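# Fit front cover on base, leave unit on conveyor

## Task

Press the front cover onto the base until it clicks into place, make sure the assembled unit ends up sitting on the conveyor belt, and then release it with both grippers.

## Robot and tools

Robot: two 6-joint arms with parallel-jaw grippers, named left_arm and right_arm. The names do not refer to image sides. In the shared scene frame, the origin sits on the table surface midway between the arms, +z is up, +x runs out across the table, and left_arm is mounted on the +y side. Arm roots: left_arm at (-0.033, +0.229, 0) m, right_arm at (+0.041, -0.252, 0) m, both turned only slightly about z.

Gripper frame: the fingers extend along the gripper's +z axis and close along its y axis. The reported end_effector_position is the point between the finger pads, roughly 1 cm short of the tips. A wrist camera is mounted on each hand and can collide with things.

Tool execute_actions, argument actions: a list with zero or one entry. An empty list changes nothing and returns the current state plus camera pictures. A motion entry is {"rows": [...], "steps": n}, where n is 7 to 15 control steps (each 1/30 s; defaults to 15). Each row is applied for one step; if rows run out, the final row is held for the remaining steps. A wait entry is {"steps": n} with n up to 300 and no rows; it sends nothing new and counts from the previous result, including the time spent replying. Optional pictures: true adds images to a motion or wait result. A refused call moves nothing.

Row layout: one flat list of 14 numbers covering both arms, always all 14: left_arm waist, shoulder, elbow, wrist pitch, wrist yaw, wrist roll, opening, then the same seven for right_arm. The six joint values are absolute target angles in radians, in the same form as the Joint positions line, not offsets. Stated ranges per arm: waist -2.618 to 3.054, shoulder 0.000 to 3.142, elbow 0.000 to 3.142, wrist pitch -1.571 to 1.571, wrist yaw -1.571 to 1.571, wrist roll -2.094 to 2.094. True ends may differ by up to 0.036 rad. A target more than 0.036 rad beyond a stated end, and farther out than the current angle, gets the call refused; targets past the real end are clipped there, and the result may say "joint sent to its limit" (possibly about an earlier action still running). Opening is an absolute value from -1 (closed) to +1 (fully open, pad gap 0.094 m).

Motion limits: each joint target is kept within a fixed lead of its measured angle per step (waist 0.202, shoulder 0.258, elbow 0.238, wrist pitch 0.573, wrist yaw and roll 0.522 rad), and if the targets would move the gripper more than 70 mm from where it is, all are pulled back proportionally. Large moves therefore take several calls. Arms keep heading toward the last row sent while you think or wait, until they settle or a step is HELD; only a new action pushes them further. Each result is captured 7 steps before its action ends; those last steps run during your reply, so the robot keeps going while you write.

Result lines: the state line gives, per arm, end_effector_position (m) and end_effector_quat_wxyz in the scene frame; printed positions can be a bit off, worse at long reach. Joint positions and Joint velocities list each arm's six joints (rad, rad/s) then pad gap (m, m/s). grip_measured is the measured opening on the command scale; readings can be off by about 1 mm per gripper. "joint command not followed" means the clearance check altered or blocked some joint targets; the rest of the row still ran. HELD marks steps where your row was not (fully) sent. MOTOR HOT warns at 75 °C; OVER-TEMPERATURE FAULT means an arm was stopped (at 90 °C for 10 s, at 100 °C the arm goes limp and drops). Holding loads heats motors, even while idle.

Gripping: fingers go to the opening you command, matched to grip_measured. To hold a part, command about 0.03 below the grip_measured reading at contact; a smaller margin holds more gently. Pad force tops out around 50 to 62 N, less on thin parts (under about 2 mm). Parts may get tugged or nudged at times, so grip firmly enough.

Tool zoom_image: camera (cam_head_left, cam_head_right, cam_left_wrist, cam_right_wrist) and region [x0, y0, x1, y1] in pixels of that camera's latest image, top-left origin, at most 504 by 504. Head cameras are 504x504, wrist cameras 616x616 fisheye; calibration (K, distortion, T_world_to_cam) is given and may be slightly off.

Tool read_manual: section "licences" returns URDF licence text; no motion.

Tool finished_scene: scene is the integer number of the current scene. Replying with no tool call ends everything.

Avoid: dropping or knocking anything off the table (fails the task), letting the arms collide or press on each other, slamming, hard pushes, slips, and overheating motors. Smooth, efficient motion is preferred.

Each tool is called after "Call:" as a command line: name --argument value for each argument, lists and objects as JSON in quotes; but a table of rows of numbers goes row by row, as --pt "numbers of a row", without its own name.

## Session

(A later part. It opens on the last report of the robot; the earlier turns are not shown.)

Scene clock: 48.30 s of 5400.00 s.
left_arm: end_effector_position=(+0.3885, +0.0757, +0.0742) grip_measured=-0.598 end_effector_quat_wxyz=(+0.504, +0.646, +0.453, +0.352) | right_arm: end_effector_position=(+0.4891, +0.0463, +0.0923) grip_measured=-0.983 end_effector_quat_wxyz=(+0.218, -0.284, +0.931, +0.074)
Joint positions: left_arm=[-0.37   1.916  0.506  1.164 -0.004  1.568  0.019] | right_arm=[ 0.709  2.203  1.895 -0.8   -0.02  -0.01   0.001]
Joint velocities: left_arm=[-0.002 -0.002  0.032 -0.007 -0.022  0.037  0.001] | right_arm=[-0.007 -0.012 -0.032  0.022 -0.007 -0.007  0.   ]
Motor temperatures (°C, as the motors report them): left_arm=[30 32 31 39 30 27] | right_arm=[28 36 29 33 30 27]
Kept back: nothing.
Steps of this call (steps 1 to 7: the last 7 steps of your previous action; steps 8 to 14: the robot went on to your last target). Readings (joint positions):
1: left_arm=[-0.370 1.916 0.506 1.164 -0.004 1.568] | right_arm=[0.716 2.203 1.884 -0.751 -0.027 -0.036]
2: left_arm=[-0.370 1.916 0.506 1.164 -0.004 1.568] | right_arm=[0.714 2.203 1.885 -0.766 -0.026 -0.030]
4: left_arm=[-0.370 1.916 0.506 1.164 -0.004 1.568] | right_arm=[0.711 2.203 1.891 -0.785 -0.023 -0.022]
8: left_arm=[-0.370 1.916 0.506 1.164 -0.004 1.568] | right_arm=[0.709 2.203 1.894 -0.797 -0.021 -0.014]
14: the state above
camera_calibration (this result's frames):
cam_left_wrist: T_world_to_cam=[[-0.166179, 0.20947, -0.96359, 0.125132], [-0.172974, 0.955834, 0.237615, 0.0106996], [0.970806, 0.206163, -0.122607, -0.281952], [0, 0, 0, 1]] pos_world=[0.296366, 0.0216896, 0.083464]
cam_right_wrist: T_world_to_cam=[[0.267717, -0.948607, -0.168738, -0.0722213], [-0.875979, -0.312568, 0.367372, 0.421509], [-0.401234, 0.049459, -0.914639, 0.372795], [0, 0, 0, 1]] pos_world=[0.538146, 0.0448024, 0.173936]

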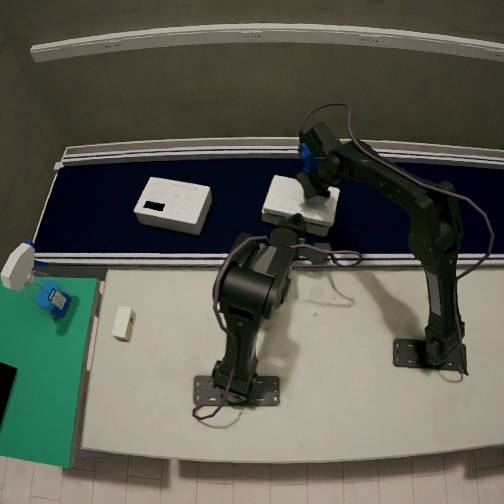

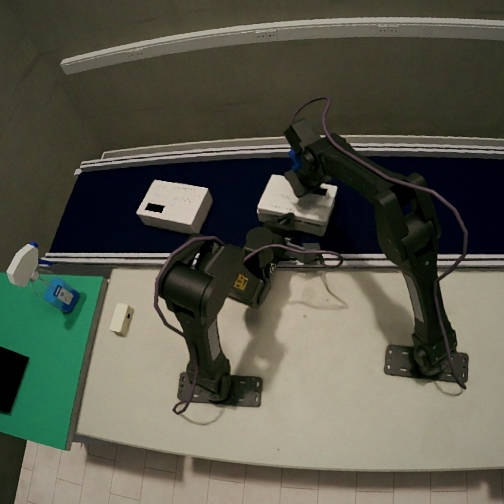

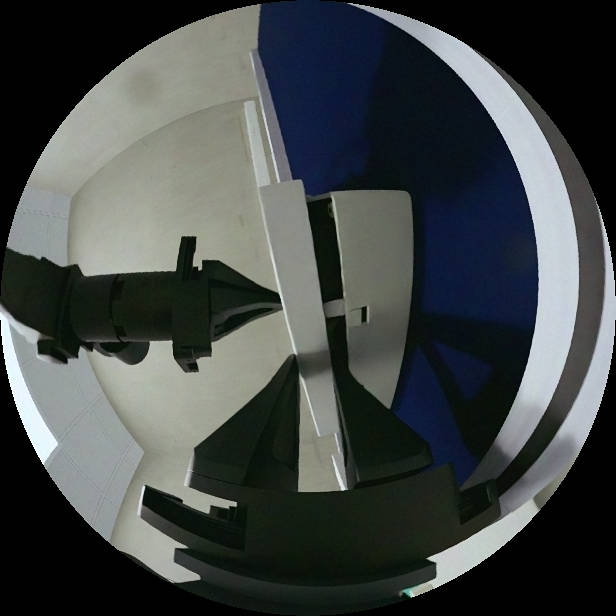

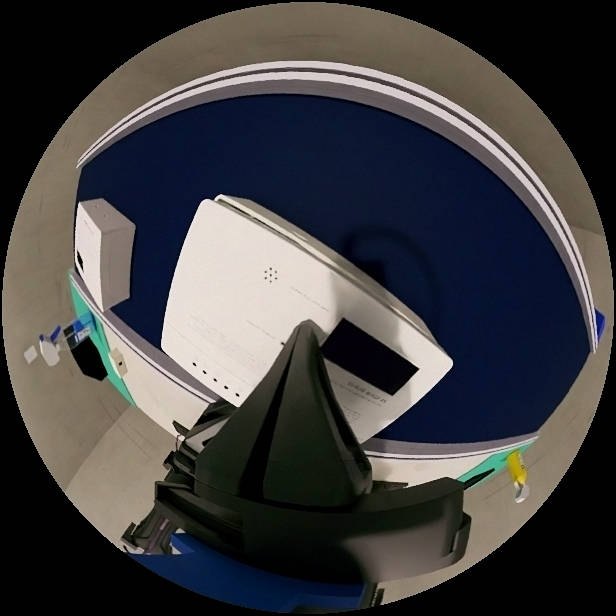

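Call:
execute_actions --actions '[{"rows":[[-0.36,1.92,0.53,1.18,0,1.57,-0.6,0.7,2.1,1.9,-0.8,0,0,-1],[-0.36,1.92,0.53,1.21,0,1.57,-0.6,0.7,2.1,1.9,-0.8,0,0,-1],[-0.36,1.92,0.53,1.21,0,1.57,-0.6,0.7,2.1,1.9,-0.8,0,0,-1],[-0.36,1.92,0.53,1.21,0,1.57,-0.6,0.7,2.1,1.9,-0.8,0,0,-1],[-0.35,1.93,0.545,1.21,0.03,1.57,-0.6,0.7,2.1,1.9,-0.8,0,0,-1],[-0.335,1.94,0.555,1.2,0.06,1.57,-0.6,0.7,2.1,1.9,-0.8,0,0,-1]]}]'

Call:
execute_actions --actions '[{"steps":14}]' --pictures true

Scene clock: 49.10 s of 5400.00 s.
left_arm: end_effector_position=(+0.3952, +0.0763, +0.0828) grip_measured=-0.598 end_effector_quat_wxyz=(+0.518, +0.638, +0.445, +0.355) | right_arm: end_effector_position=(+0.4885, +0.0442, +0.1306) grip_measured=-0.983 end_effector_quat_wxyz=(+0.251, -0.281, +0.923, +0.080)
Joint positions: left_arm=[-0.352  1.923  0.524  1.186  0.024  1.568  0.019] | right_arm=[ 0.709  2.124  1.89  -0.805 -0.013 -0.009  0.001]
Joint velocities: left_arm=[ 0.164  0.061  0.125 -0.007  0.139  0.051 -0.001] | right_arm=[ 0.002 -0.154 -0.012 -0.037  0.051  0.095  0.   ]
Motor temperatures (°C, as the motors report them): left_arm=[30 32 31 39 30 27] | right_arm=[28 37 29 33 30 27]
Steps of this call (steps 1 to 16: the robot went on to your last target; steps 17 to 24: the first 8 steps of this action). Readings (joint positions):
17: left_arm=[-0.370 1.916 0.506 1.166 -0.004 1.568] | right_arm=[0.709 2.195 1.894 -0.797 -0.019 -0.009]
18: left_arm=[-0.370 1.916 0.506 1.170 -0.004 1.568] | right_arm=[0.709 2.187 1.890 -0.801 -0.018 -0.009]
20: left_arm=[-0.370 1.916 0.506 1.180 -0.004 1.568] | right_arm=[0.709 2.164 1.890 -0.805 -0.015 -0.009]
24: the state above

Scene clock: 49.57 s of 5400.00 s.
left_arm: end_effector_position=(+0.3965, +0.0765, +0.0835) grip_measured=-0.598 end_effector_quat_wxyz=(+0.522, +0.639, +0.442, +0.352) | right_arm: end_effector_position=(+0.4886, +0.0440, +0.1334) grip_measured=-0.983 end_effector_quat_wxyz=(+0.253, -0.280, +0.922, +0.080)
Joint positions: left_arm=[-0.344  1.926  0.529  1.188  0.043  1.568  0.019] | right_arm=[ 0.709  2.119  1.89  -0.805 -0.011 -0.009  0.001]
Joint velocities: left_arm=[-0.007  0.017  0.002 -0.051 -0.007 -0.007  0.   ] | right_arm=[-0.002 -0.007 -0.007  0.051 -0.066  0.022 -0.001]
Motor temperatures (°C, as the motors report them): left_arm=[30 32 31 39 30 27] | right_arm=[28 37 29 33 30 27]
Kept back: nothing.
Steps of this call (steps 1 to 7: the last 7 steps of your previous action; steps 8 to 14: the robot went on to your last target). Readings (joint positions):
1: left_arm=[-0.348 1.925 0.527 1.187 0.029 1.568] | right_arm=[0.709 2.120 1.890 -0.805 -0.013 -0.009]
2: left_arm=[-0.345 1.925 0.529 1.188 0.033 1.568] | right_arm=[0.709 2.119 1.890 -0.805 -0.012 -0.009]
4: left_arm=[-0.344 1.926 0.529 1.188 0.037 1.568] | right_arm=[0.709 2.119 1.890 -0.805 -0.012 -0.009]
8: left_arm=[-0.344 1.926 0.529 1.188 0.041 1.568] | right_arm=[0.709 2.119 1.890 -0.805 -0.011 -0.009]
14: the state above
camera_calibration (this result's frames):
cam_left_wrist: T_world_to_cam=[[-0.131925, 0.190816, -0.97272, 0.123873], [-0.16138, 0.964071, 0.211007, 0.00608214], [0.978035, 0.184815, -0.0963906, -0.292177], [0, 0, 0, 1]] pos_world=[0.303083, 0.0244982, 0.0910472]
cam_right_wrist: T_world_to_cam=[[0.274385, -0.94395, -0.183499, -0.0687634], [-0.899549, -0.319405, 0.297981, 0.426323], [-0.33989, 0.0833052, -0.936769, 0.381683], [0, 0, 0, 1]] pos_world=[0.532096, 0.0394644, 0.217894]

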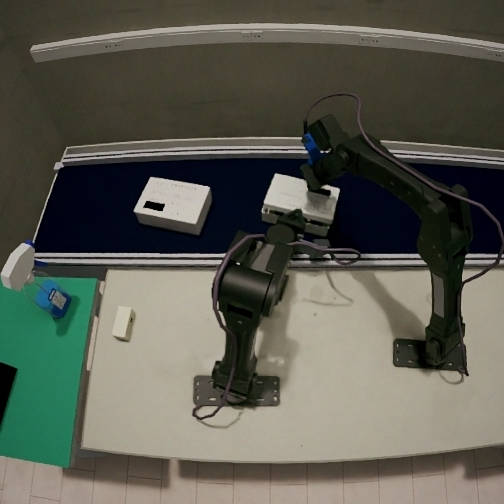

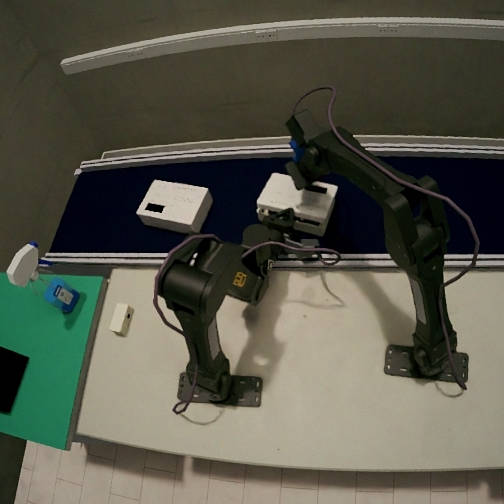

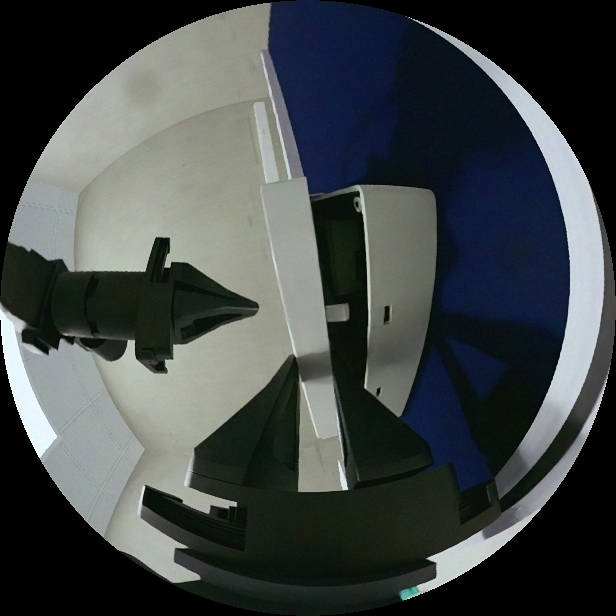

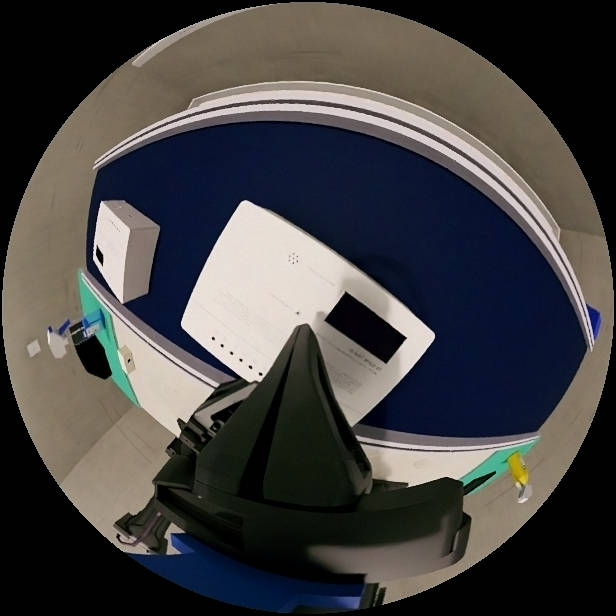

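Alignment looks good. Lowering, pinning from above, then releasing.

Call:
execute_actions --actions '[{"rows":[[-0.335,1.95,0.555,1.17,0.06,1.57,-0.6,0.7,2.14,1.9,-0.8,0,0,-1],[-0.335,1.96,0.555,1.15,0.06,1.57,-0.6,0.7,2.17,1.9,-0.8,0,0,-1],[-0.335,1.96,0.555,1.15,0.06,1.57,-0.6,0.7,2.19,1.9,-0.8,0,0,-1],[-0.335,1.96,0.555,1.15,0.06,1.57,-0.6,0.7,2.21,1.9,-0.8,0,0,-1],[-0.335,1.96,0.555,1.15,0.06,1.57,-0.6,0.7,2.25,1.9,-0.8,0,0,-1]]}]'

Call:
execute_actions --actions '[{"rows":[[-0.335,1.94,0.53,1.16,0.06,1.57,-0.42,0.7,2.26,1.9,-0.8,0,0,-1],[-0.335,1.94,0.53,1.16,0.06,1.57,-0.42,0.7,2.26,1.9,-0.8,0,0,-1],[-0.335,1.94,0.53,1.16,0.06,1.57,-0.4,0.7,2.26,1.9,-0.8,0,0,-1],[-0.335,1.92,0.49,1.18,0.06,1.57,-0.4,0.7,2.26,1.9,-0.8,0,0,-1],[-0.335,1.89,0.45,1.2,0.06,1.57,-0.4,0.7,2.26,1.9,-0.8,0,0,-1],[-0.335,1.85,0.38,1.22,0.06,1.57,-0.4,0.7,2.26,1.9,-0.8,0,0,-1]]}]'

Call:
execute_actions --actions '[{"steps":14}]' --pictures true

Scene clock: 50.40 s of 5400.00 s.
left_arm: end_effector_position=(+0.3954, +0.0766, +0.0737) grip_measured=-0.598 end_effector_quat_wxyz=(+0.514, +0.646, +0.447, +0.346) | right_arm: end_effector_position=(+0.4938, +0.0466, +0.0967) grip_measured=-0.983 end_effector_quat_wxyz=(+0.227, -0.281, +0.930, +0.072)
Joint positions: left_arm=[-0.344  1.943  0.529  1.178  0.044  1.568  0.019] | right_arm=[ 0.708  2.203  1.904 -0.792 -0.01  -0.008  0.001]
Joint velocities: left_arm=[ 0.002 -0.007  0.007 -0.007  0.007 -0.022 -0.001] | right_arm=[-0.037  0.012  0.232  0.256  0.022 -0.051  0.   ]
Motor temperatures (°C, as the motors report them): left_arm=[30 32 31 39 30 27] | right_arm=[28 37 30 33 30 27]
Steps of this call (steps 1 to 17: the robot went on to your last target; steps 18 to 25: the first 8 steps of this action). Readings (joint positions):
18: left_arm=[-0.344 1.927 0.529 1.188 0.043 1.568] | right_arm=[0.709 2.120 1.890 -0.805 -0.011 -0.009]
19: left_arm=[-0.344 1.930 0.529 1.187 0.044 1.568] | right_arm=[0.709 2.124 1.890 -0.804 -0.011 -0.009]
21: left_arm=[-0.344 1.939 0.529 1.178 0.044 1.568] | right_arm=[0.709 2.143 1.890 -0.802 -0.011 -0.009]
25: the state above

Scene clock: 50.90 s of 5400.00 s.
left_arm: end_effector_position=(+0.3690, +0.0850, +0.0695) grip_measured=-0.402 end_effector_quat_wxyz=(+0.507, +0.652, +0.450, +0.339) | right_arm: end_effector_position=(+0.4977, +0.0475, +0.0922) grip_measured=-0.983 end_effector_quat_wxyz=(+0.229, -0.280, +0.930, +0.071)
Joint positions: left_arm=[-0.344  1.882  0.421  1.202  0.047  1.568  0.028] | right_arm=[ 0.707  2.217  1.908 -0.777 -0.008 -0.007  0.001]
Joint velocities: left_arm=[-0.007 -0.398 -0.716  0.081 -0.007  0.037 -0.001] | right_arm=[-0.002 -0.017  0.002  0.081  0.007 -0.007  0.001]
Motor temperatures (°C, as the motors report them): left_arm=[30 32 31 39 30 27] | right_arm=[28 37 30 33 30 27]
Steps of this call (steps 1 to 7: the last 7 steps of your previous action; steps 8 to 15: the first 8 steps of this action). Readings (joint positions):
8: left_arm=[-0.344 1.943 0.530 1.177 0.045 1.568] | right_arm=[0.707 2.217 1.908 -0.777 -0.008 -0.007]
9: left_arm=[-0.344 1.943 0.530 1.176 0.046 1.568] | right_arm=[0.707 2.217 1.908 -0.777 -0.008 -0.007]
11: left_arm=[-0.344 1.943 0.527 1.178 0.046 1.568] | right_arm=[0.707 2.217 1.908 -0.777 -0.008 -0.007]
15: the state above

Scene clock: 51.37 s of 5400.00 s.
left_arm: end_effector_position=(+0.3624, +0.0871, +0.0688) grip_measured=-0.402 end_effector_quat_wxyz=(+0.507, +0.652, +0.450, +0.339) | right_arm: end_effector_position=(+0.4977, +0.0475, +0.0922) grip_measured=-0.983 end_effector_quat_wxyz=(+0.229, -0.280, +0.930, +0.071)
Joint positions: left_arm=[-0.344  1.87   0.392  1.219  0.048  1.568  0.028] | right_arm=[ 0.707  2.217  1.908 -0.777 -0.008 -0.007  0.001]
Joint velocities: left_arm=[ 0.002 -0.022 -0.007 -0.007  0.022 -0.037 -0.   ] | right_arm=[ 0.007  0.007 -0.022 -0.051  0.022  0.037 -0.   ]
Motor temperatures (°C, as the motors report them): left_arm=[30 32 31 39 30 27] | right_arm=[28 37 30 33 30 27]
Kept back: nothing.
Steps of this call (steps 1 to 7: the last 7 steps of your previous action; steps 8 to 14: the robot went on to your last target). Readings (joint positions):
1: left_arm=[-0.344 1.873 0.403 1.205 0.048 1.568] | right_arm=[0.707 2.217 1.908 -0.777 -0.008 -0.007]
2: left_arm=[-0.344 1.870 0.394 1.206 0.048 1.568] | right_arm=[0.707 2.217 1.908 -0.777 -0.008 -0.007]
4: left_arm=[-0.344 1.870 0.392 1.207 0.048 1.568] | right_arm=[0.707 2.217 1.908 -0.777 -0.008 -0.007]
8: left_arm=[-0.344 1.870 0.392 1.215 0.048 1.568] | right_arm=[0.707 2.217 1.908 -0.777 -0.008 -0.007]
14: the state above
camera_calibration (this result's frames):
cam_left_wrist: T_world_to_cam=[[-0.176922, 0.206383, -0.962343, 0.117249], [-0.145727, 0.961498, 0.232993, -0.0134989], [0.973377, 0.181461, -0.140034, -0.257164], [0, 0, 0, 1]] pos_world=[0.269094, 0.0354461, 0.0799673]
cam_right_wrist: T_world_to_cam=[[0.261841, -0.950759, -0.165824, -0.0706162], [-0.887437, -0.30472, 0.345835, 0.436729], [-0.379336, 0.056605, -0.923526, 0.365571], [0, 0, 0, 1]] pos_world=[0.544734, 0.0452479, 0.174868]

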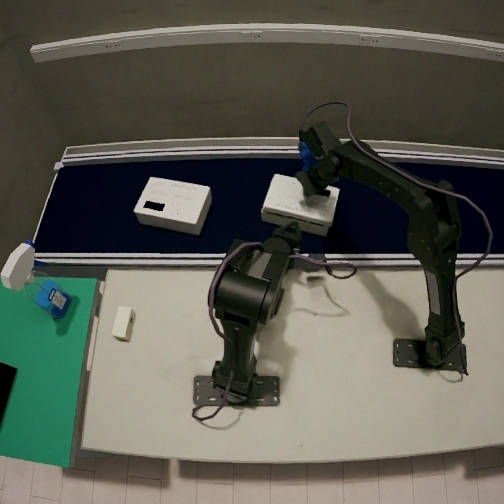

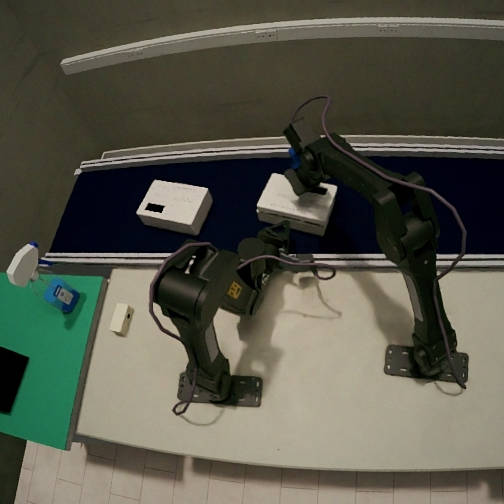

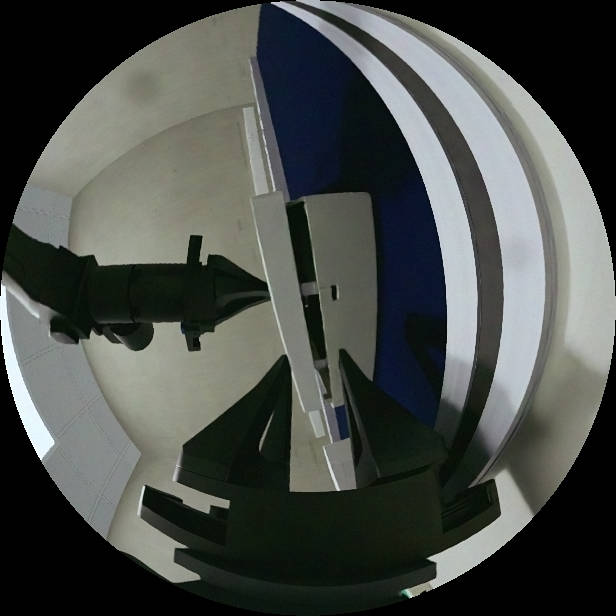

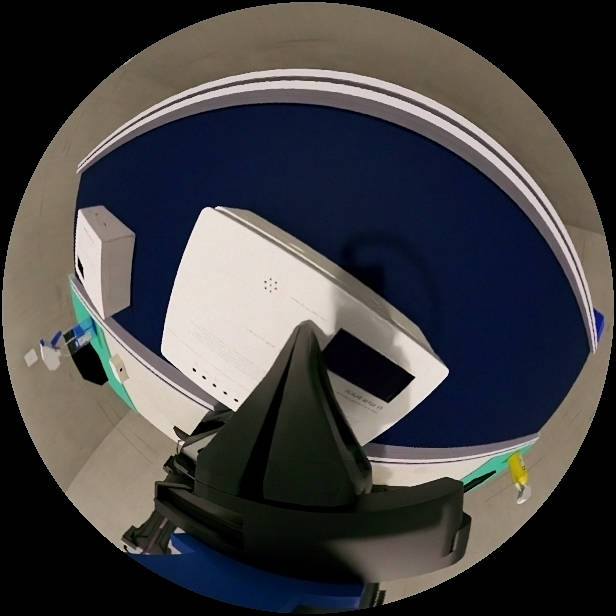

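Call:
execute_actions --actions '[{"rows":[[-0.335,1.75,0.25,1.25,0.06,1.57,-0.4,0.7,2.1,1.9,-0.8,0,0,-1],[-0.335,1.75,0.25,1.25,0.06,1.57,-0.4,0.7,2.08,1.9,-0.8,0,0,-1],[-0.335,1.75,0.25,1.25,0.06,1.57,-0.4,0.7,2.08,1.9,-0.8,0,0,-1],[-0.335,1.75,0.25,1.25,0.06,1.57,-0.4,0.7,2.08,1.9,-0.8,0,0,-1],[-0.335,1.75,0.25,1.25,0.06,1.57,-0.4,0.75,2.08,1.9,-0.9,0,0,-1],[-0.335,1.75,0.25,1.25,0.06,1.57,-0.4,0.79,2.08,1.9,-1,0,0,-1]]}]'

Call:
execute_actions --actions '[{"rows":[[-0.335,1.75,0.25,1.25,0.06,1.57,-0.4,0.79,2.1,1.9,-1,0,0,-1],[-0.335,1.75,0.25,1.25,0.06,1.57,-0.4,0.79,2.13,1.9,-1,0,0,-1],[-0.335,1.75,0.25,1.25,0.06,1.57,-0.4,0.79,2.16,1.9,-1,0,0,-1],[-0.335,1.75,0.25,1.25,0.06,1.57,-0.4,0.79,2.19,1.9,-1,0,0,-1],[-0.335,1.75,0.25,1.25,0.06,1.57,-0.4,0.79,2.22,1.9,-1,0,0,-1],[-0.335,1.75,0.25,1.25,0.06,1.57,-0.4,0.79,2.26,1.9,-1,0,0,-1],[-0.335,1.75,0.25,1.25,0.06,1.57,-0.4,0.79,2.33,1.9,-1,0,0,-1]]}]'

Call:
execute_actions --actions '[{"steps":18}]' --pictures true

Scene clock: 52.13 s of 5400.00 s.
left_arm: end_effector_position=(+0.3315, +0.0975, +0.0732) grip_measured=-0.402 end_effector_quat_wxyz=(+0.507, +0.652, +0.450, +0.339) | right_arm: end_effector_position=(+0.4658, +0.0474, +0.1349) grip_measured=-0.983 end_effector_quat_wxyz=(+0.228, -0.296, +0.925, +0.071)
Joint positions: left_arm=[-0.344  1.767  0.263  1.244  0.049  1.568  0.028] | right_arm=[ 0.742  2.097  1.889 -0.88  -0.    -0.007  0.001]
Joint velocities: left_arm=[-0.012  0.002 -0.002  0.081 -0.007 -0.051 -0.001] | right_arm=[ 0.501 -0.256  0.002 -0.725 -0.022  0.007 -0.001]
Motor temperatures (°C, as the motors report them): left_arm=[30 32 31 39 30 27] | right_arm=[28 37 30 33 30 27]
Steps of this call (steps 1 to 15: the robot went on to your last target; steps 16 to 23: the first 8 steps of this action). Readings (joint positions):
16: left_arm=[-0.344 1.856 0.376 1.222 0.048 1.568] | right_arm=[0.707 2.208 1.905 -0.777 -0.008 -0.007]
17: left_arm=[-0.344 1.825 0.338 1.228 0.048 1.568] | right_arm=[0.707 2.194 1.896 -0.782 -0.008 -0.007]
19: left_arm=[-0.344 1.776 0.278 1.239 0.049 1.568] | right_arm=[0.707 2.160 1.889 -0.798 -0.008 -0.007]
23: the state above

Scene clock: 52.63 s of 5400.00 s.
left_arm: end_effector_position=(+0.3318, +0.0974, +0.0745) grip_measured=-0.402 end_effector_quat_wxyz=(+0.509, +0.651, +0.449, +0.340) | right_arm: end_effector_position=(+0.4390, +0.0617, +0.0976) grip_measured=-0.984 end_effector_quat_wxyz=(+0.162, -0.325, +0.930, +0.057)
Joint positions: left_arm=[-0.344  1.767  0.263  1.249  0.049  1.568  0.028] | right_arm=[ 0.795  2.18   1.925 -0.972 -0.003 -0.007  0.001]
Joint velocities: left_arm=[-0.032 -0.022  0.012  0.007 -0.022 -0.022 -0.001] | right_arm=[-0.017  0.383  0.203  0.315 -0.022  0.037 -0.   ]
Motor temperatures (°C, as the motors report them): left_arm=[30 32 31 39 30 27] | right_arm=[28 37 30 32 30 27]
Steps of this call (steps 1 to 7: the last 7 steps of your previous action; steps 8 to 15: the first 8 steps of this action). Readings (joint positions):
8: left_arm=[-0.344 1.767 0.263 1.249 0.049 1.568] | right_arm=[0.803 2.089 1.889 -0.971 -0.004 -0.007]
9: left_arm=[-0.344 1.767 0.263 1.249 0.049 1.568] | right_arm=[0.801 2.093 1.889 -0.975 -0.004 -0.007]
11: left_arm=[-0.344 1.767 0.263 1.249 0.049 1.568] | right_arm=[0.798 2.113 1.890 -0.976 -0.004 -0.007]
15: the state above

Scene clock: 53.23 s of 5400.00 s.
left_arm: end_effector_position=(+0.3318, +0.0974, +0.0745) grip_measured=-0.402 end_effector_quat_wxyz=(+0.509, +0.651, +0.449, +0.340) | right_arm: end_effector_position=(+0.4448, +0.0655, +0.0929) grip_measured=-0.984 end_effector_quat_wxyz=(+0.165, -0.324, +0.930, +0.057)
Joint positions: left_arm=[-0.344  1.767  0.263  1.249  0.049  1.568  0.028] | right_arm=[ 0.794  2.204  1.944 -0.959 -0.002 -0.007  0.001]
Joint velocities: left_arm=[-0.007  0.002 -0.022  0.037  0.037 -0.007 -0.   ] | right_arm=[ 0.002 -0.017  0.007 -0.037 -0.037 -0.037  0.001]
Motor temperatures (°C, as the motors report them): left_arm=[30 32 31 39 30 27] | right_arm=[28 37 30 32 30 27]
Kept back: nothing.
Steps of this call (steps 1 to 7: the last 7 steps of your previous action; steps 8 to 18: the robot went on to your last target). Readings (joint positions):
1: left_arm=[-0.344 1.767 0.263 1.249 0.049 1.568] | right_arm=[0.795 2.195 1.931 -0.968 -0.003 -0.007]
2: left_arm=[-0.344 1.767 0.263 1.249 0.049 1.568] | right_arm=[0.794 2.195 1.938 -0.965 -0.003 -0.007]
4: left_arm=[-0.344 1.767 0.263 1.249 0.049 1.568] | right_arm=[0.794 2.203 1.942 -0.959 -0.002 -0.007]
8: left_arm=[-0.344 1.767 0.263 1.249 0.049 1.568] | right_arm=[0.794 2.204 1.944 -0.959 -0.002 -0.007]
18: the state above
camera_calibration (this result's frames):
cam_left_wrist: T_world_to_cam=[[-0.172656, 0.204918, -0.963431, 0.114032], [-0.146008, 0.961989, 0.230777, -0.0289364], [0.9741, 0.180513, -0.136174, -0.228869], [0, 0, 0, 1]] pos_world=[0.238405, 0.0457833, 0.0853737]
cam_right_wrist: T_world_to_cam=[[0.32696, -0.937463, -0.119418, -0.0736293], [-0.817114, -0.34392, 0.462649, 0.355473], [-0.474787, -0.0536902, -0.878462, 0.39067], [0, 0, 0, 1]] pos_world=[0.500021, 0.0742049, 0.169937]

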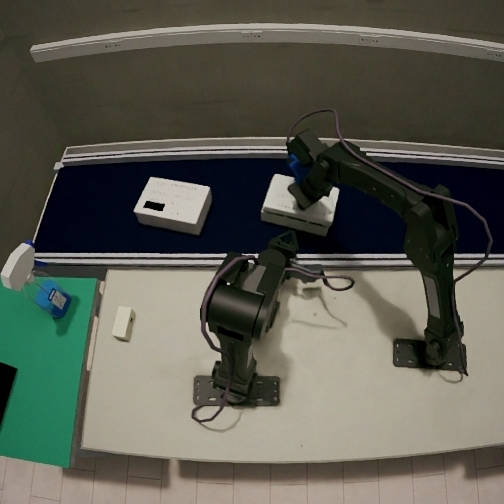

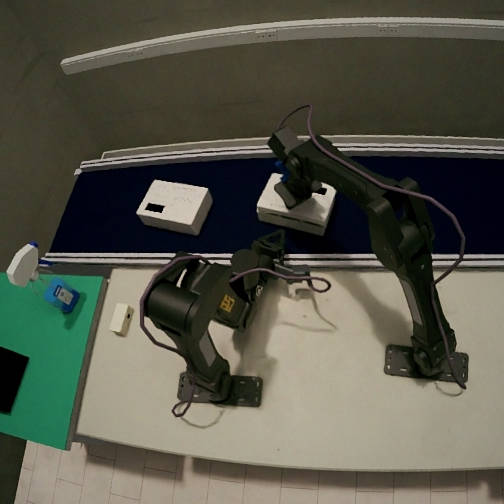

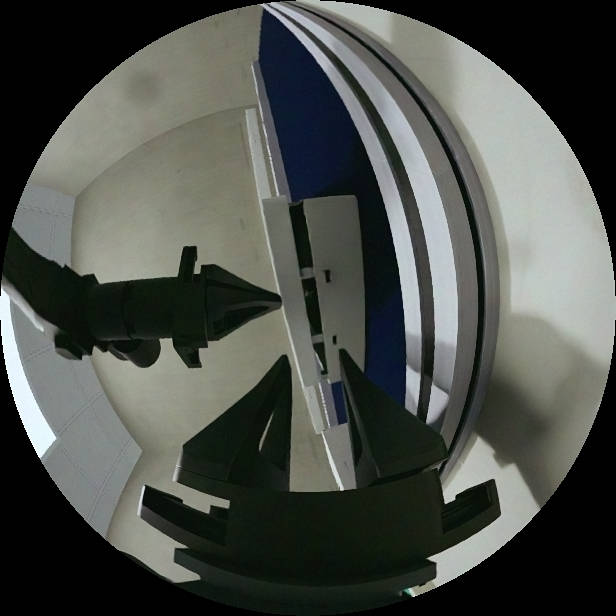

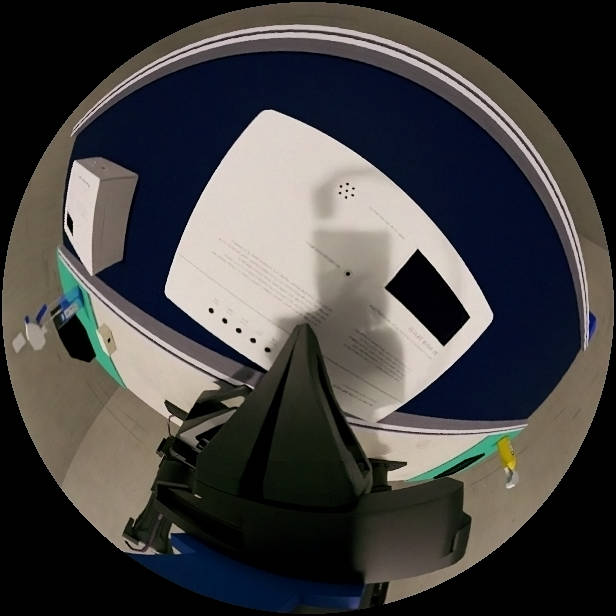

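Call:
zoom_image --camera "cam_left_wrist" --region '[240,180,400,400]'

Call:
execute_actions --actions '[{"rows":[[-0.335,1.75,0.25,1.25,0.06,1.57,-0.4,0.79,2.42,1.88,-1,0,0,-1]]}]'

Call:
execute_actions --actions '[{"steps":10}]' --pictures true

Region (240, 180, 400, 400) of cam_left_wrist's 616x616 image, scaled by 2.291, with more detail than that image has; it fills the left 367 columns of this view, and the rest is white.

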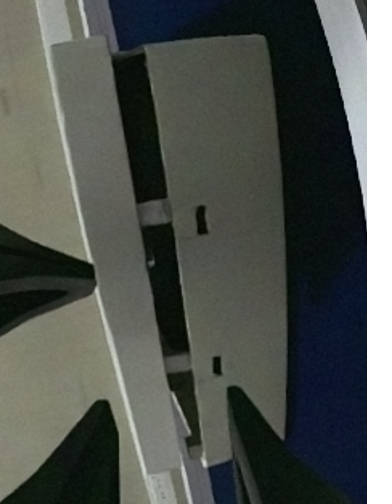

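Scene clock: 53.77 s of 5400.00 s.
left_arm: end_effector_position=(+0.3318, +0.0974, +0.0746) grip_measured=-0.402 end_effector_quat_wxyz=(+0.509, +0.651, +0.449, +0.340) | right_arm: end_effector_position=(+0.4448, +0.0655, +0.0929) grip_measured=-0.984 end_effector_quat_wxyz=(+0.165, -0.324, +0.930, +0.057)
Joint positions: left_arm=[-0.344  1.767  0.263  1.25   0.049  1.568  0.028] | right_arm=[ 0.794  2.204  1.944 -0.959 -0.002 -0.007  0.001]
Joint velocities: left_arm=[ 0.002 -0.007 -0.007 -0.037 -0.007 -0.022 -0.   ] | right_arm=[-0.002 -0.007  0.002  0.007 -0.022 -0.037  0.   ]
Motor temperatures (°C, as the motors report them): left_arm=[30 32 31 40 30 27] | right_arm=[28 37 30 32 30 27]
Steps of this call (steps 1 to 8: the robot went on to your last target; steps 9 to 16: the first 8 steps of this action). Readings (joint positions):
9: left_arm=[-0.344 1.767 0.263 1.250 0.049 1.568] | right_arm=[0.794 2.204 1.944 -0.959 -0.002 -0.007]
10: left_arm=[-0.344 1.767 0.263 1.250 0.049 1.568] | right_arm=[0.794 2.204 1.944 -0.959 -0.002 -0.007]
12: left_arm=[-0.344 1.767 0.263 1.250 0.049 1.568] | right_arm=[0.794 2.204 1.944 -0.959 -0.002 -0.007]
16: the state above

Scene clock: 54.10 s of 5400.00 s.
left_arm: end_effector_position=(+0.3318, +0.0974, +0.0746) grip_measured=-0.402 end_effector_quat_wxyz=(+0.509, +0.651, +0.449, +0.340) | right_arm: end_effector_position=(+0.4448, +0.0655, +0.0929) grip_measured=-0.984 end_effector_quat_wxyz=(+0.165, -0.324, +0.930, +0.057)
Joint positions: left_arm=[-0.344  1.767  0.263  1.25   0.049  1.568  0.028] | right_arm=[ 0.794  2.204  1.944 -0.959 -0.002 -0.007  0.001]
Joint velocities: left_arm=[ 0.002  0.002 -0.007 -0.007 -0.007 -0.066 -0.   ] | right_arm=[-0.022 -0.002  0.012  0.022  0.081  0.037 -0.   ]
Motor temperatures (°C, as the motors report them): left_arm=[30 32 31 40 30 27] | right_arm=[28 37 30 32 30 27]
Kept back: nothing.
Steps of this call (steps 1 to 7: the last 7 steps of your previous action; steps 8 to 10: the robot went on to your last target). Readings (joint positions):
1: left_arm=[-0.344 1.767 0.263 1.250 0.049 1.568] | right_arm=[0.794 2.204 1.944 -0.959 -0.002 -0.007]
2: left_arm=[-0.344 1.767 0.263 1.250 0.049 1.568] | right_arm=[0.794 2.204 1.944 -0.959 -0.002 -0.007]
4: left_arm=[-0.344 1.767 0.263 1.250 0.049 1.568] | right_arm=[0.794 2.204 1.944 -0.959 -0.002 -0.007]
8: left_arm=[-0.344 1.767 0.263 1.250 0.049 1.568] | right_arm=[0.794 2.204 1.944 -0.959 -0.002 -0.007]
10: the state above
camera_calibration (this result's frames):
cam_left_wrist: T_world_to_cam=[[-0.172308, 0.204799, -0.963518, 0.114028], [-0.146091, 0.962018, 0.230606, -0.0289092], [0.97415, 0.180497, -0.135844, -0.228917], [0, 0, 0, 1]] pos_world=[0.238424, 0.0457769, 0.085438]
cam_right_wrist: T_world_to_cam=[[0.32696, -0.937463, -0.119418, -0.0736293], [-0.817114, -0.34392, 0.462649, 0.355473], [-0.474787, -0.0536902, -0.878462, 0.39067], [0, 0, 0, 1]] pos_world=[0.500021, 0.0742049, 0.169937]

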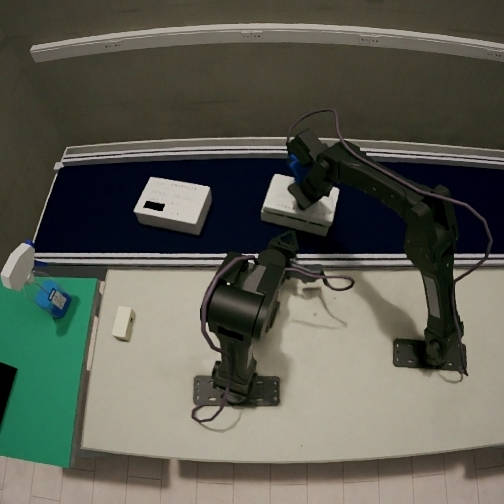

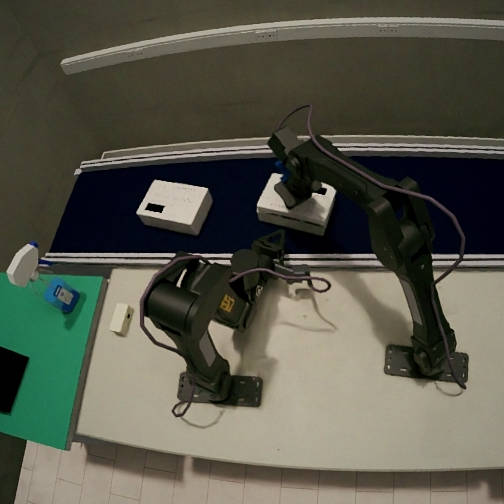

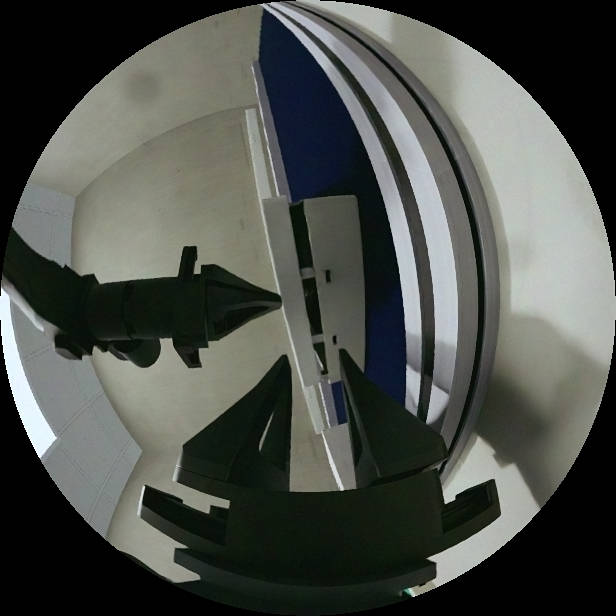

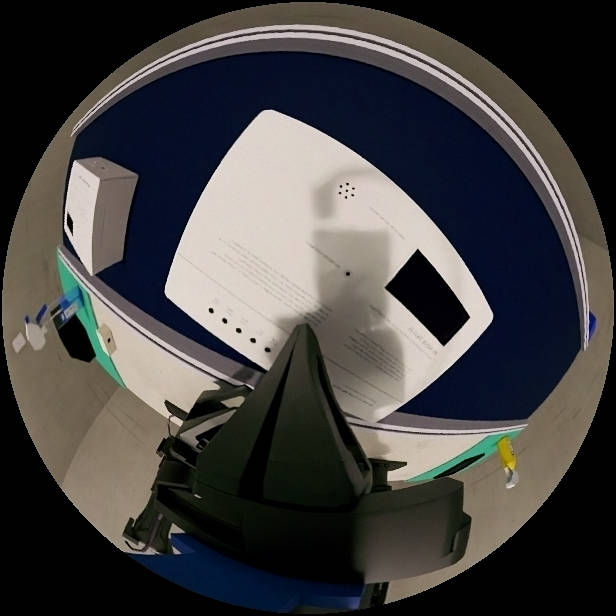

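Call:
execute_actions --actions '[{"rows":[[-0.31,1.8,0.33,1.23,0.06,1.57,-1,0.79,2.29,1.9,-1,0,0,-1],[-0.31,1.8,0.33,1.23,0.06,1.57,-1,0.79,2.29,1.9,-1,0,0,-1],[-0.31,1.83,0.38,1.22,0.06,1.57,-1,0.79,2.29,1.9,-1,0,0,-1],[-0.31,1.87,0.43,1.21,0.06,1.57,-1,0.79,2.29,1.9,-1,0,0,-1],[-0.31,1.9,0.48,1.2,0.06,1.57,-1,0.79,2.29,1.9,-1,0,0,-1]]}]'

Call:
execute_actions --actions '[{"rows":[[-0.31,1.915,0.51,1.19,0.06,1.57,-1,0.79,2.29,1.9,-1,0,0,-1]]}]'

Call:
execute_actions --actions '[{"steps":10}]' --pictures true

Scene clock: 54.90 s of 5400.00 s.
left_arm: end_effector_position=(+0.3841, +0.0906, +0.0878) grip_measured=-0.997 end_effector_quat_wxyz=(+0.523, +0.632, +0.445, +0.359) | right_arm: end_effector_position=(+0.4448, +0.0655, +0.0929) grip_measured=-0.984 end_effector_quat_wxyz=(+0.165, -0.324, +0.930, +0.057)
Joint positions: left_arm=[-0.319  1.883  0.459  1.228  0.052  1.568  0.   ] | right_arm=[ 0.794  2.204  1.944 -0.959 -0.002 -0.007  0.001]
Joint velocities: left_arm=[-0.007  0.105  0.261 -0.022 -0.022 -0.051  0.001] | right_arm=[-0.017 -0.002 -0.022  0.007 -0.037 -0.022  0.001]
Motor temperatures (°C, as the motors report them): left_arm=[30 32 31 40 30 27] | right_arm=[28 36 29 32 30 27]
Steps of this call (steps 1 to 15: the robot went on to your last target; step 16: nothing new was sent; steps 17 to 24: the first 8 steps of this action). Readings (joint positions):
17: left_arm=[-0.341 1.770 0.268 1.248 0.051 1.568] | right_arm=[0.794 2.204 1.944 -0.959 -0.002 -0.007]
18: left_arm=[-0.334 1.776 0.280 1.245 0.052 1.568] | right_arm=[0.794 2.204 1.944 -0.959 -0.002 -0.007]
20: left_arm=[-0.323 1.804 0.329 1.239 0.052 1.568] | right_arm=[0.794 2.204 1.944 -0.959 -0.002 -0.007]
24: the state above

Scene clock: 55.40 s of 5400.00 s.
left_arm: end_effector_position=(+0.3901, +0.0887, +0.0856) grip_measured=-0.997 end_effector_quat_wxyz=(+0.521, +0.634, +0.447, +0.357) | right_arm: end_effector_position=(+0.4448, +0.0655, +0.0929) grip_measured=-0.984 end_effector_quat_wxyz=(+0.165, -0.324, +0.930, +0.057)
Joint positions: left_arm=[-0.319  1.899  0.486  1.209  0.052  1.568  0.   ] | right_arm=[ 0.794  2.204  1.944 -0.959 -0.002 -0.007  0.001]
Joint velocities: left_arm=[-0.022 -0.002 -0.002  0.037 -0.037 -0.051 -0.001] | right_arm=[ 0.002 -0.007  0.007 -0.022 -0.037 -0.037  0.001]
Motor temperatures (°C, as the motors report them): left_arm=[30 32 31 40 30 27] | right_arm=[28 36 29 32 30 27]
Steps of this call (steps 1 to 7: the last 7 steps of your previous action; steps 8 to 15: the first 8 steps of this action). Readings (joint positions):
8: left_arm=[-0.319 1.886 0.467 1.218 0.052 1.568] | right_arm=[0.794 2.204 1.944 -0.959 -0.002 -0.007]
9: left_arm=[-0.319 1.891 0.474 1.216 0.052 1.568] | right_arm=[0.794 2.204 1.944 -0.959 -0.002 -0.007]
11: left_arm=[-0.319 1.898 0.484 1.212 0.052 1.568] | right_arm=[0.794 2.204 1.944 -0.959 -0.002 -0.007]
15: the state above

Scene clock: 55.73 s of 5400.00 s.
left_arm: end_effector_position=(+0.3900, +0.0887, +0.0852) grip_measured=-0.997 end_effector_quat_wxyz=(+0.520, +0.634, +0.447, +0.357) | right_arm: end_effector_position=(+0.4448, +0.0655, +0.0929) grip_measured=-0.984 end_effector_quat_wxyz=(+0.165, -0.324, +0.930, +0.057)
Joint positions: left_arm=[-0.319  1.899  0.486  1.207  0.052  1.568  0.   ] | right_arm=[ 0.794  2.204  1.944 -0.959 -0.002 -0.007  0.001]
Joint velocities: left_arm=[ 0.007 -0.002 -0.002  0.022 -0.081 -0.022  0.   ] | right_arm=[-0.002  0.007  0.022  0.022 -0.007 -0.037 -0.   ]
Motor temperatures (°C, as the motors report them): left_arm=[30 32 31 40 30 27] | right_arm=[28 36 29 32 30 27]
Kept back: nothing.
Steps of this call (steps 1 to 7: the last 7 steps of your previous action; steps 8 to 10: the robot went on to your last target). Readings (joint positions):
1: left_arm=[-0.319 1.899 0.486 1.209 0.052 1.568] | right_arm=[0.794 2.204 1.944 -0.959 -0.002 -0.007]
2: left_arm=[-0.319 1.899 0.486 1.209 0.052 1.568] | right_arm=[0.794 2.204 1.944 -0.959 -0.002 -0.007]
4: left_arm=[-0.319 1.899 0.486 1.208 0.052 1.568] | right_arm=[0.794 2.204 1.944 -0.959 -0.002 -0.007]
8: left_arm=[-0.319 1.899 0.486 1.207 0.052 1.568] | right_arm=[0.794 2.204 1.944 -0.959 -0.002 -0.007]
10: the state above
camera_calibration (this result's frames):
cam_left_wrist: T_world_to_cam=[[-0.132159, 0.186295, -0.973565, 0.122865], [-0.177145, 0.961929, 0.208115, -0.000476424], [0.975271, 0.199967, -0.094126, -0.288341], [0, 0, 0, 1]] pos_world=[0.297364, 0.0352278, 0.0925758]
cam_right_wrist: T_world_to_cam=[[0.32696, -0.937463, -0.119418, -0.0736293], [-0.817114, -0.34392, 0.462649, 0.355473], [-0.474787, -0.0536902, -0.878462, 0.39067], [0, 0, 0, 1]] pos_world=[0.500021, 0.0742049, 0.169937]

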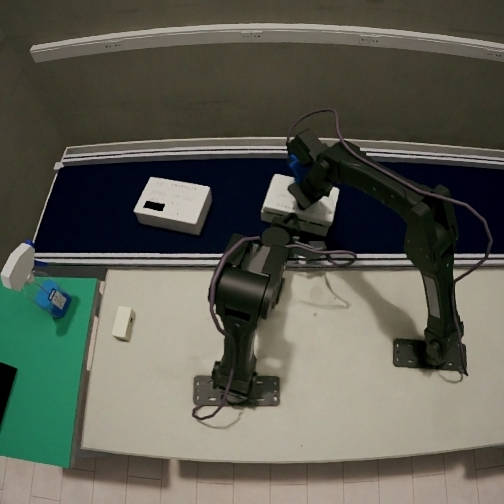

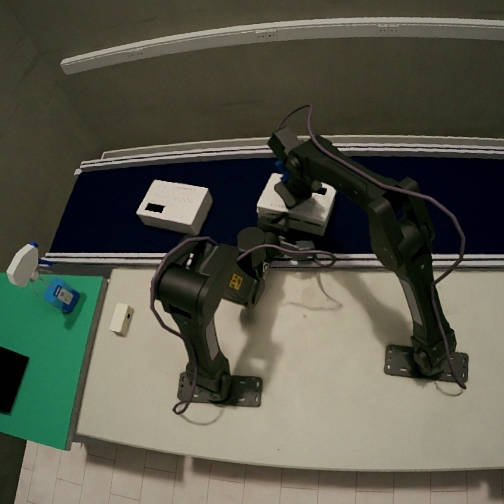

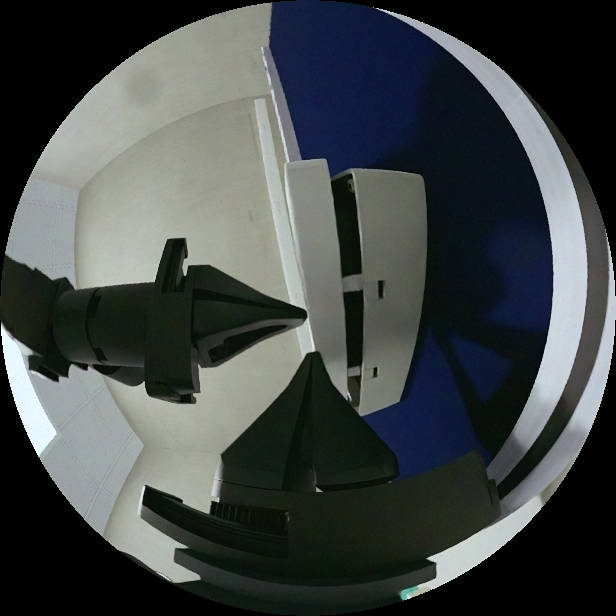

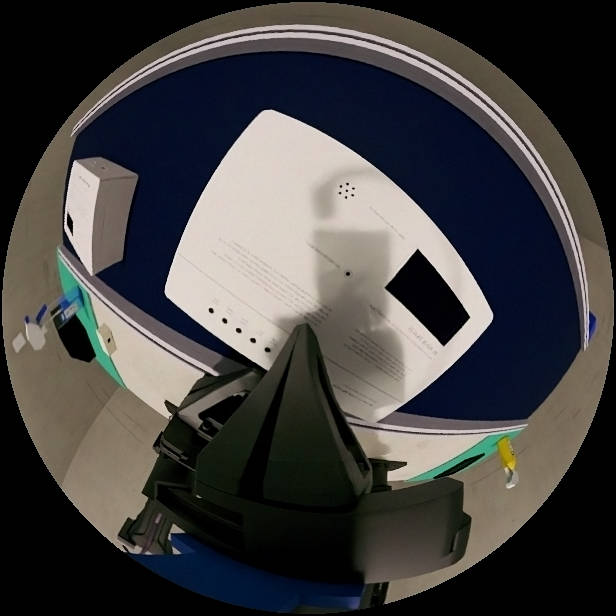

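Slightly high and not yet in contact; lowering and advancing.

Call:
execute_actions --actions '[{"rows":[[-0.31,1.915,0.5,1.16,0.06,1.57,-1,0.79,2.27,1.9,-1,0,0,-1],[-0.31,1.915,0.5,1.16,0.06,1.57,-1,0.79,2.27,1.9,-1,0,0,-1],[-0.31,1.915,0.5,1.16,0.06,1.57,-1,0.79,2.27,1.9,-1,0,0,-1],[-0.31,1.915,0.5,1.16,0.06,1.57,-1,0.79,2.27,1.9,-1,0,0,-1],[-0.31,1.93,0.53,1.15,0.06,1.57,-1,0.79,2.27,1.9,-1,0,0,-1],[-0.31,1.95,0.56,1.14,0.06,1.57,-1,0.79,2.27,1.9,-1,0,0,-1]]}]'

Call:
execute_actions --actions '[{"steps":14}]' --pictures true

Scene clock: 56.40 s of 5400.00 s.
left_arm: end_effector_position=(+0.3967, +0.0877, +0.0792) grip_measured=-0.997 end_effector_quat_wxyz=(+0.514, +0.638, +0.452, +0.353) | right_arm: end_effector_position=(+0.4496, +0.0650, +0.0948) grip_measured=-0.984 end_effector_quat_wxyz=(+0.174, -0.321, +0.929, +0.055)
Joint positions: left_arm=[-0.317  1.922  0.518  1.179  0.051  1.568  0.   ] | right_arm=[ 0.791  2.203  1.944 -0.944  0.008 -0.007  0.001]
Joint velocities: left_arm=[ 0.017  0.154  0.203 -0.066 -0.051 -0.037 -0.   ] | right_arm=[-0.081  0.007 -0.002  0.183  0.037  0.051 -0.   ]
Motor temperatures (°C, as the motors report them): left_arm=[30 32 31 40 30 27] | right_arm=[28 36 29 32 30 27]
Steps of this call (steps 1 to 12: the robot went on to your last target; steps 13 to 20: the first 8 steps of this action). Readings (joint positions):
13: left_arm=[-0.319 1.899 0.486 1.204 0.052 1.568] | right_arm=[0.794 2.203 1.944 -0.959 -0.002 -0.007]
14: left_arm=[-0.319 1.899 0.486 1.200 0.052 1.568] | right_arm=[0.794 2.203 1.944 -0.959 -0.002 -0.007]
16: left_arm=[-0.319 1.899 0.486 1.190 0.052 1.568] | right_arm=[0.794 2.203 1.944 -0.959 -0.002 -0.007]
20: the state above

Scene clock: 56.87 s of 5400.00 s.
left_arm: end_effector_position=(+0.3991, +0.0873, +0.0792) grip_measured=-0.997 end_effector_quat_wxyz=(+0.514, +0.638, +0.452, +0.353) | right_arm: end_effector_position=(+0.4520, +0.0645, +0.0954) grip_measured=-0.984 end_effector_quat_wxyz=(+0.178, -0.319, +0.929, +0.055)
Joint positions: left_arm=[-0.316  1.928  0.528  1.175  0.051  1.568  0.   ] | right_arm=[ 0.788  2.203  1.944 -0.937  0.009 -0.007  0.001]
Joint velocities: left_arm=[-0.007 -0.012  0.012 -0.037 -0.022 -0.022 -0.   ] | right_arm=[ 0.002 -0.007  0.002  0.037 -0.022  0.007 -0.   ]
Motor temperatures (°C, as the motors report them): left_arm=[30 32 31 40 30 27] | right_arm=[28 36 29 32 30 27]
Kept back: nothing.
Steps of this call (steps 1 to 7: the last 7 steps of your previous action; steps 8 to 14: the robot went on to your last target). Readings (joint positions):
1: left_arm=[-0.316 1.926 0.523 1.177 0.051 1.568] | right_arm=[0.789 2.203 1.944 -0.940 0.008 -0.007]
2: left_arm=[-0.316 1.928 0.526 1.176 0.051 1.568] | right_arm=[0.788 2.203 1.944 -0.938 0.008 -0.007]
4: left_arm=[-0.316 1.928 0.528 1.175 0.051 1.568] | right_arm=[0.788 2.203 1.944 -0.937 0.009 -0.007]
8: left_arm=[-0.316 1.928 0.528 1.175 0.051 1.568] | right_arm=[0.788 2.203 1.944 -0.937 0.009 -0.007]
14: the state above
camera_calibration (this result's frames):
cam_left_wrist: T_world_to_cam=[[-0.150811, 0.191573, -0.969823, 0.125204], [-0.176488, 0.960065, 0.21709, 0.00293949], [0.972681, 0.203902, -0.110978, -0.295468], [0, 0, 0, 1]] pos_world=[0.306797, 0.0334387, 0.087997]
cam_right_wrist: T_world_to_cam=[[0.319731, -0.940237, -0.117156, -0.0734978], [-0.831776, -0.337741, 0.440544, 0.368235], [-0.453785, -0.0434077, -0.890053, 0.387203], [0, 0, 0, 1]] pos_world=[0.505495, 0.0720704, 0.173797]

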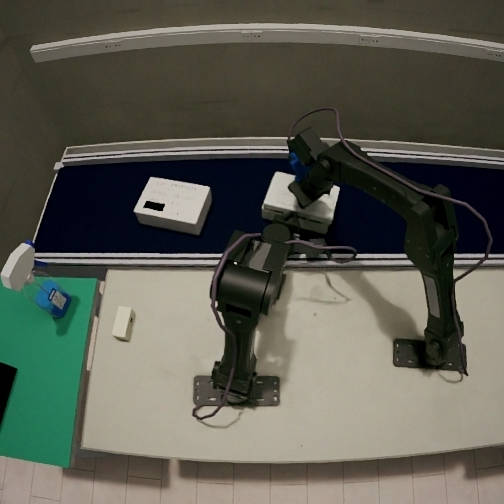

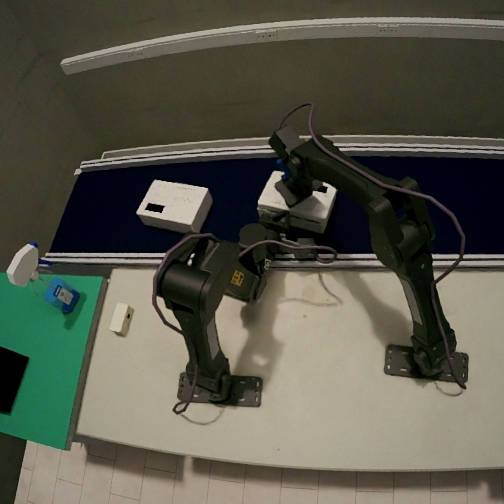

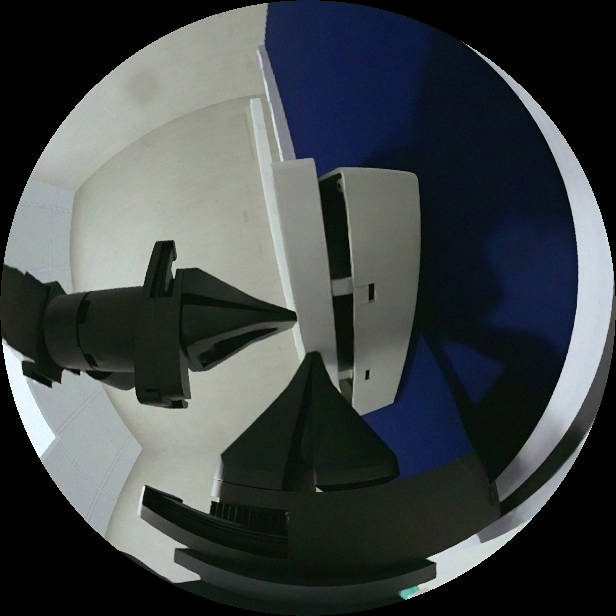

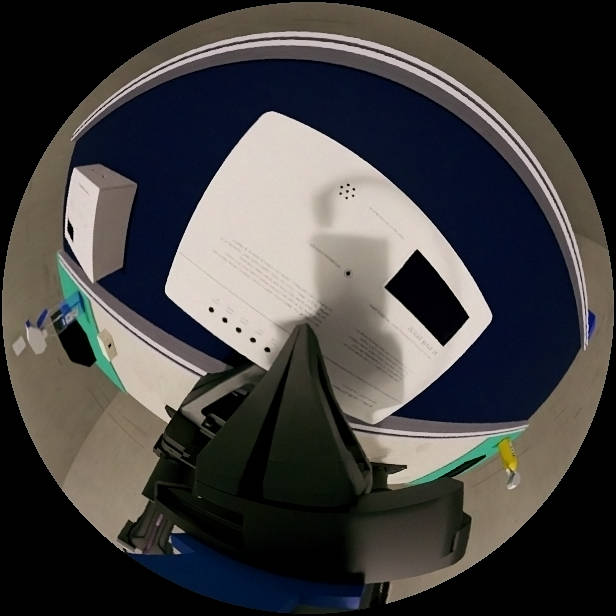

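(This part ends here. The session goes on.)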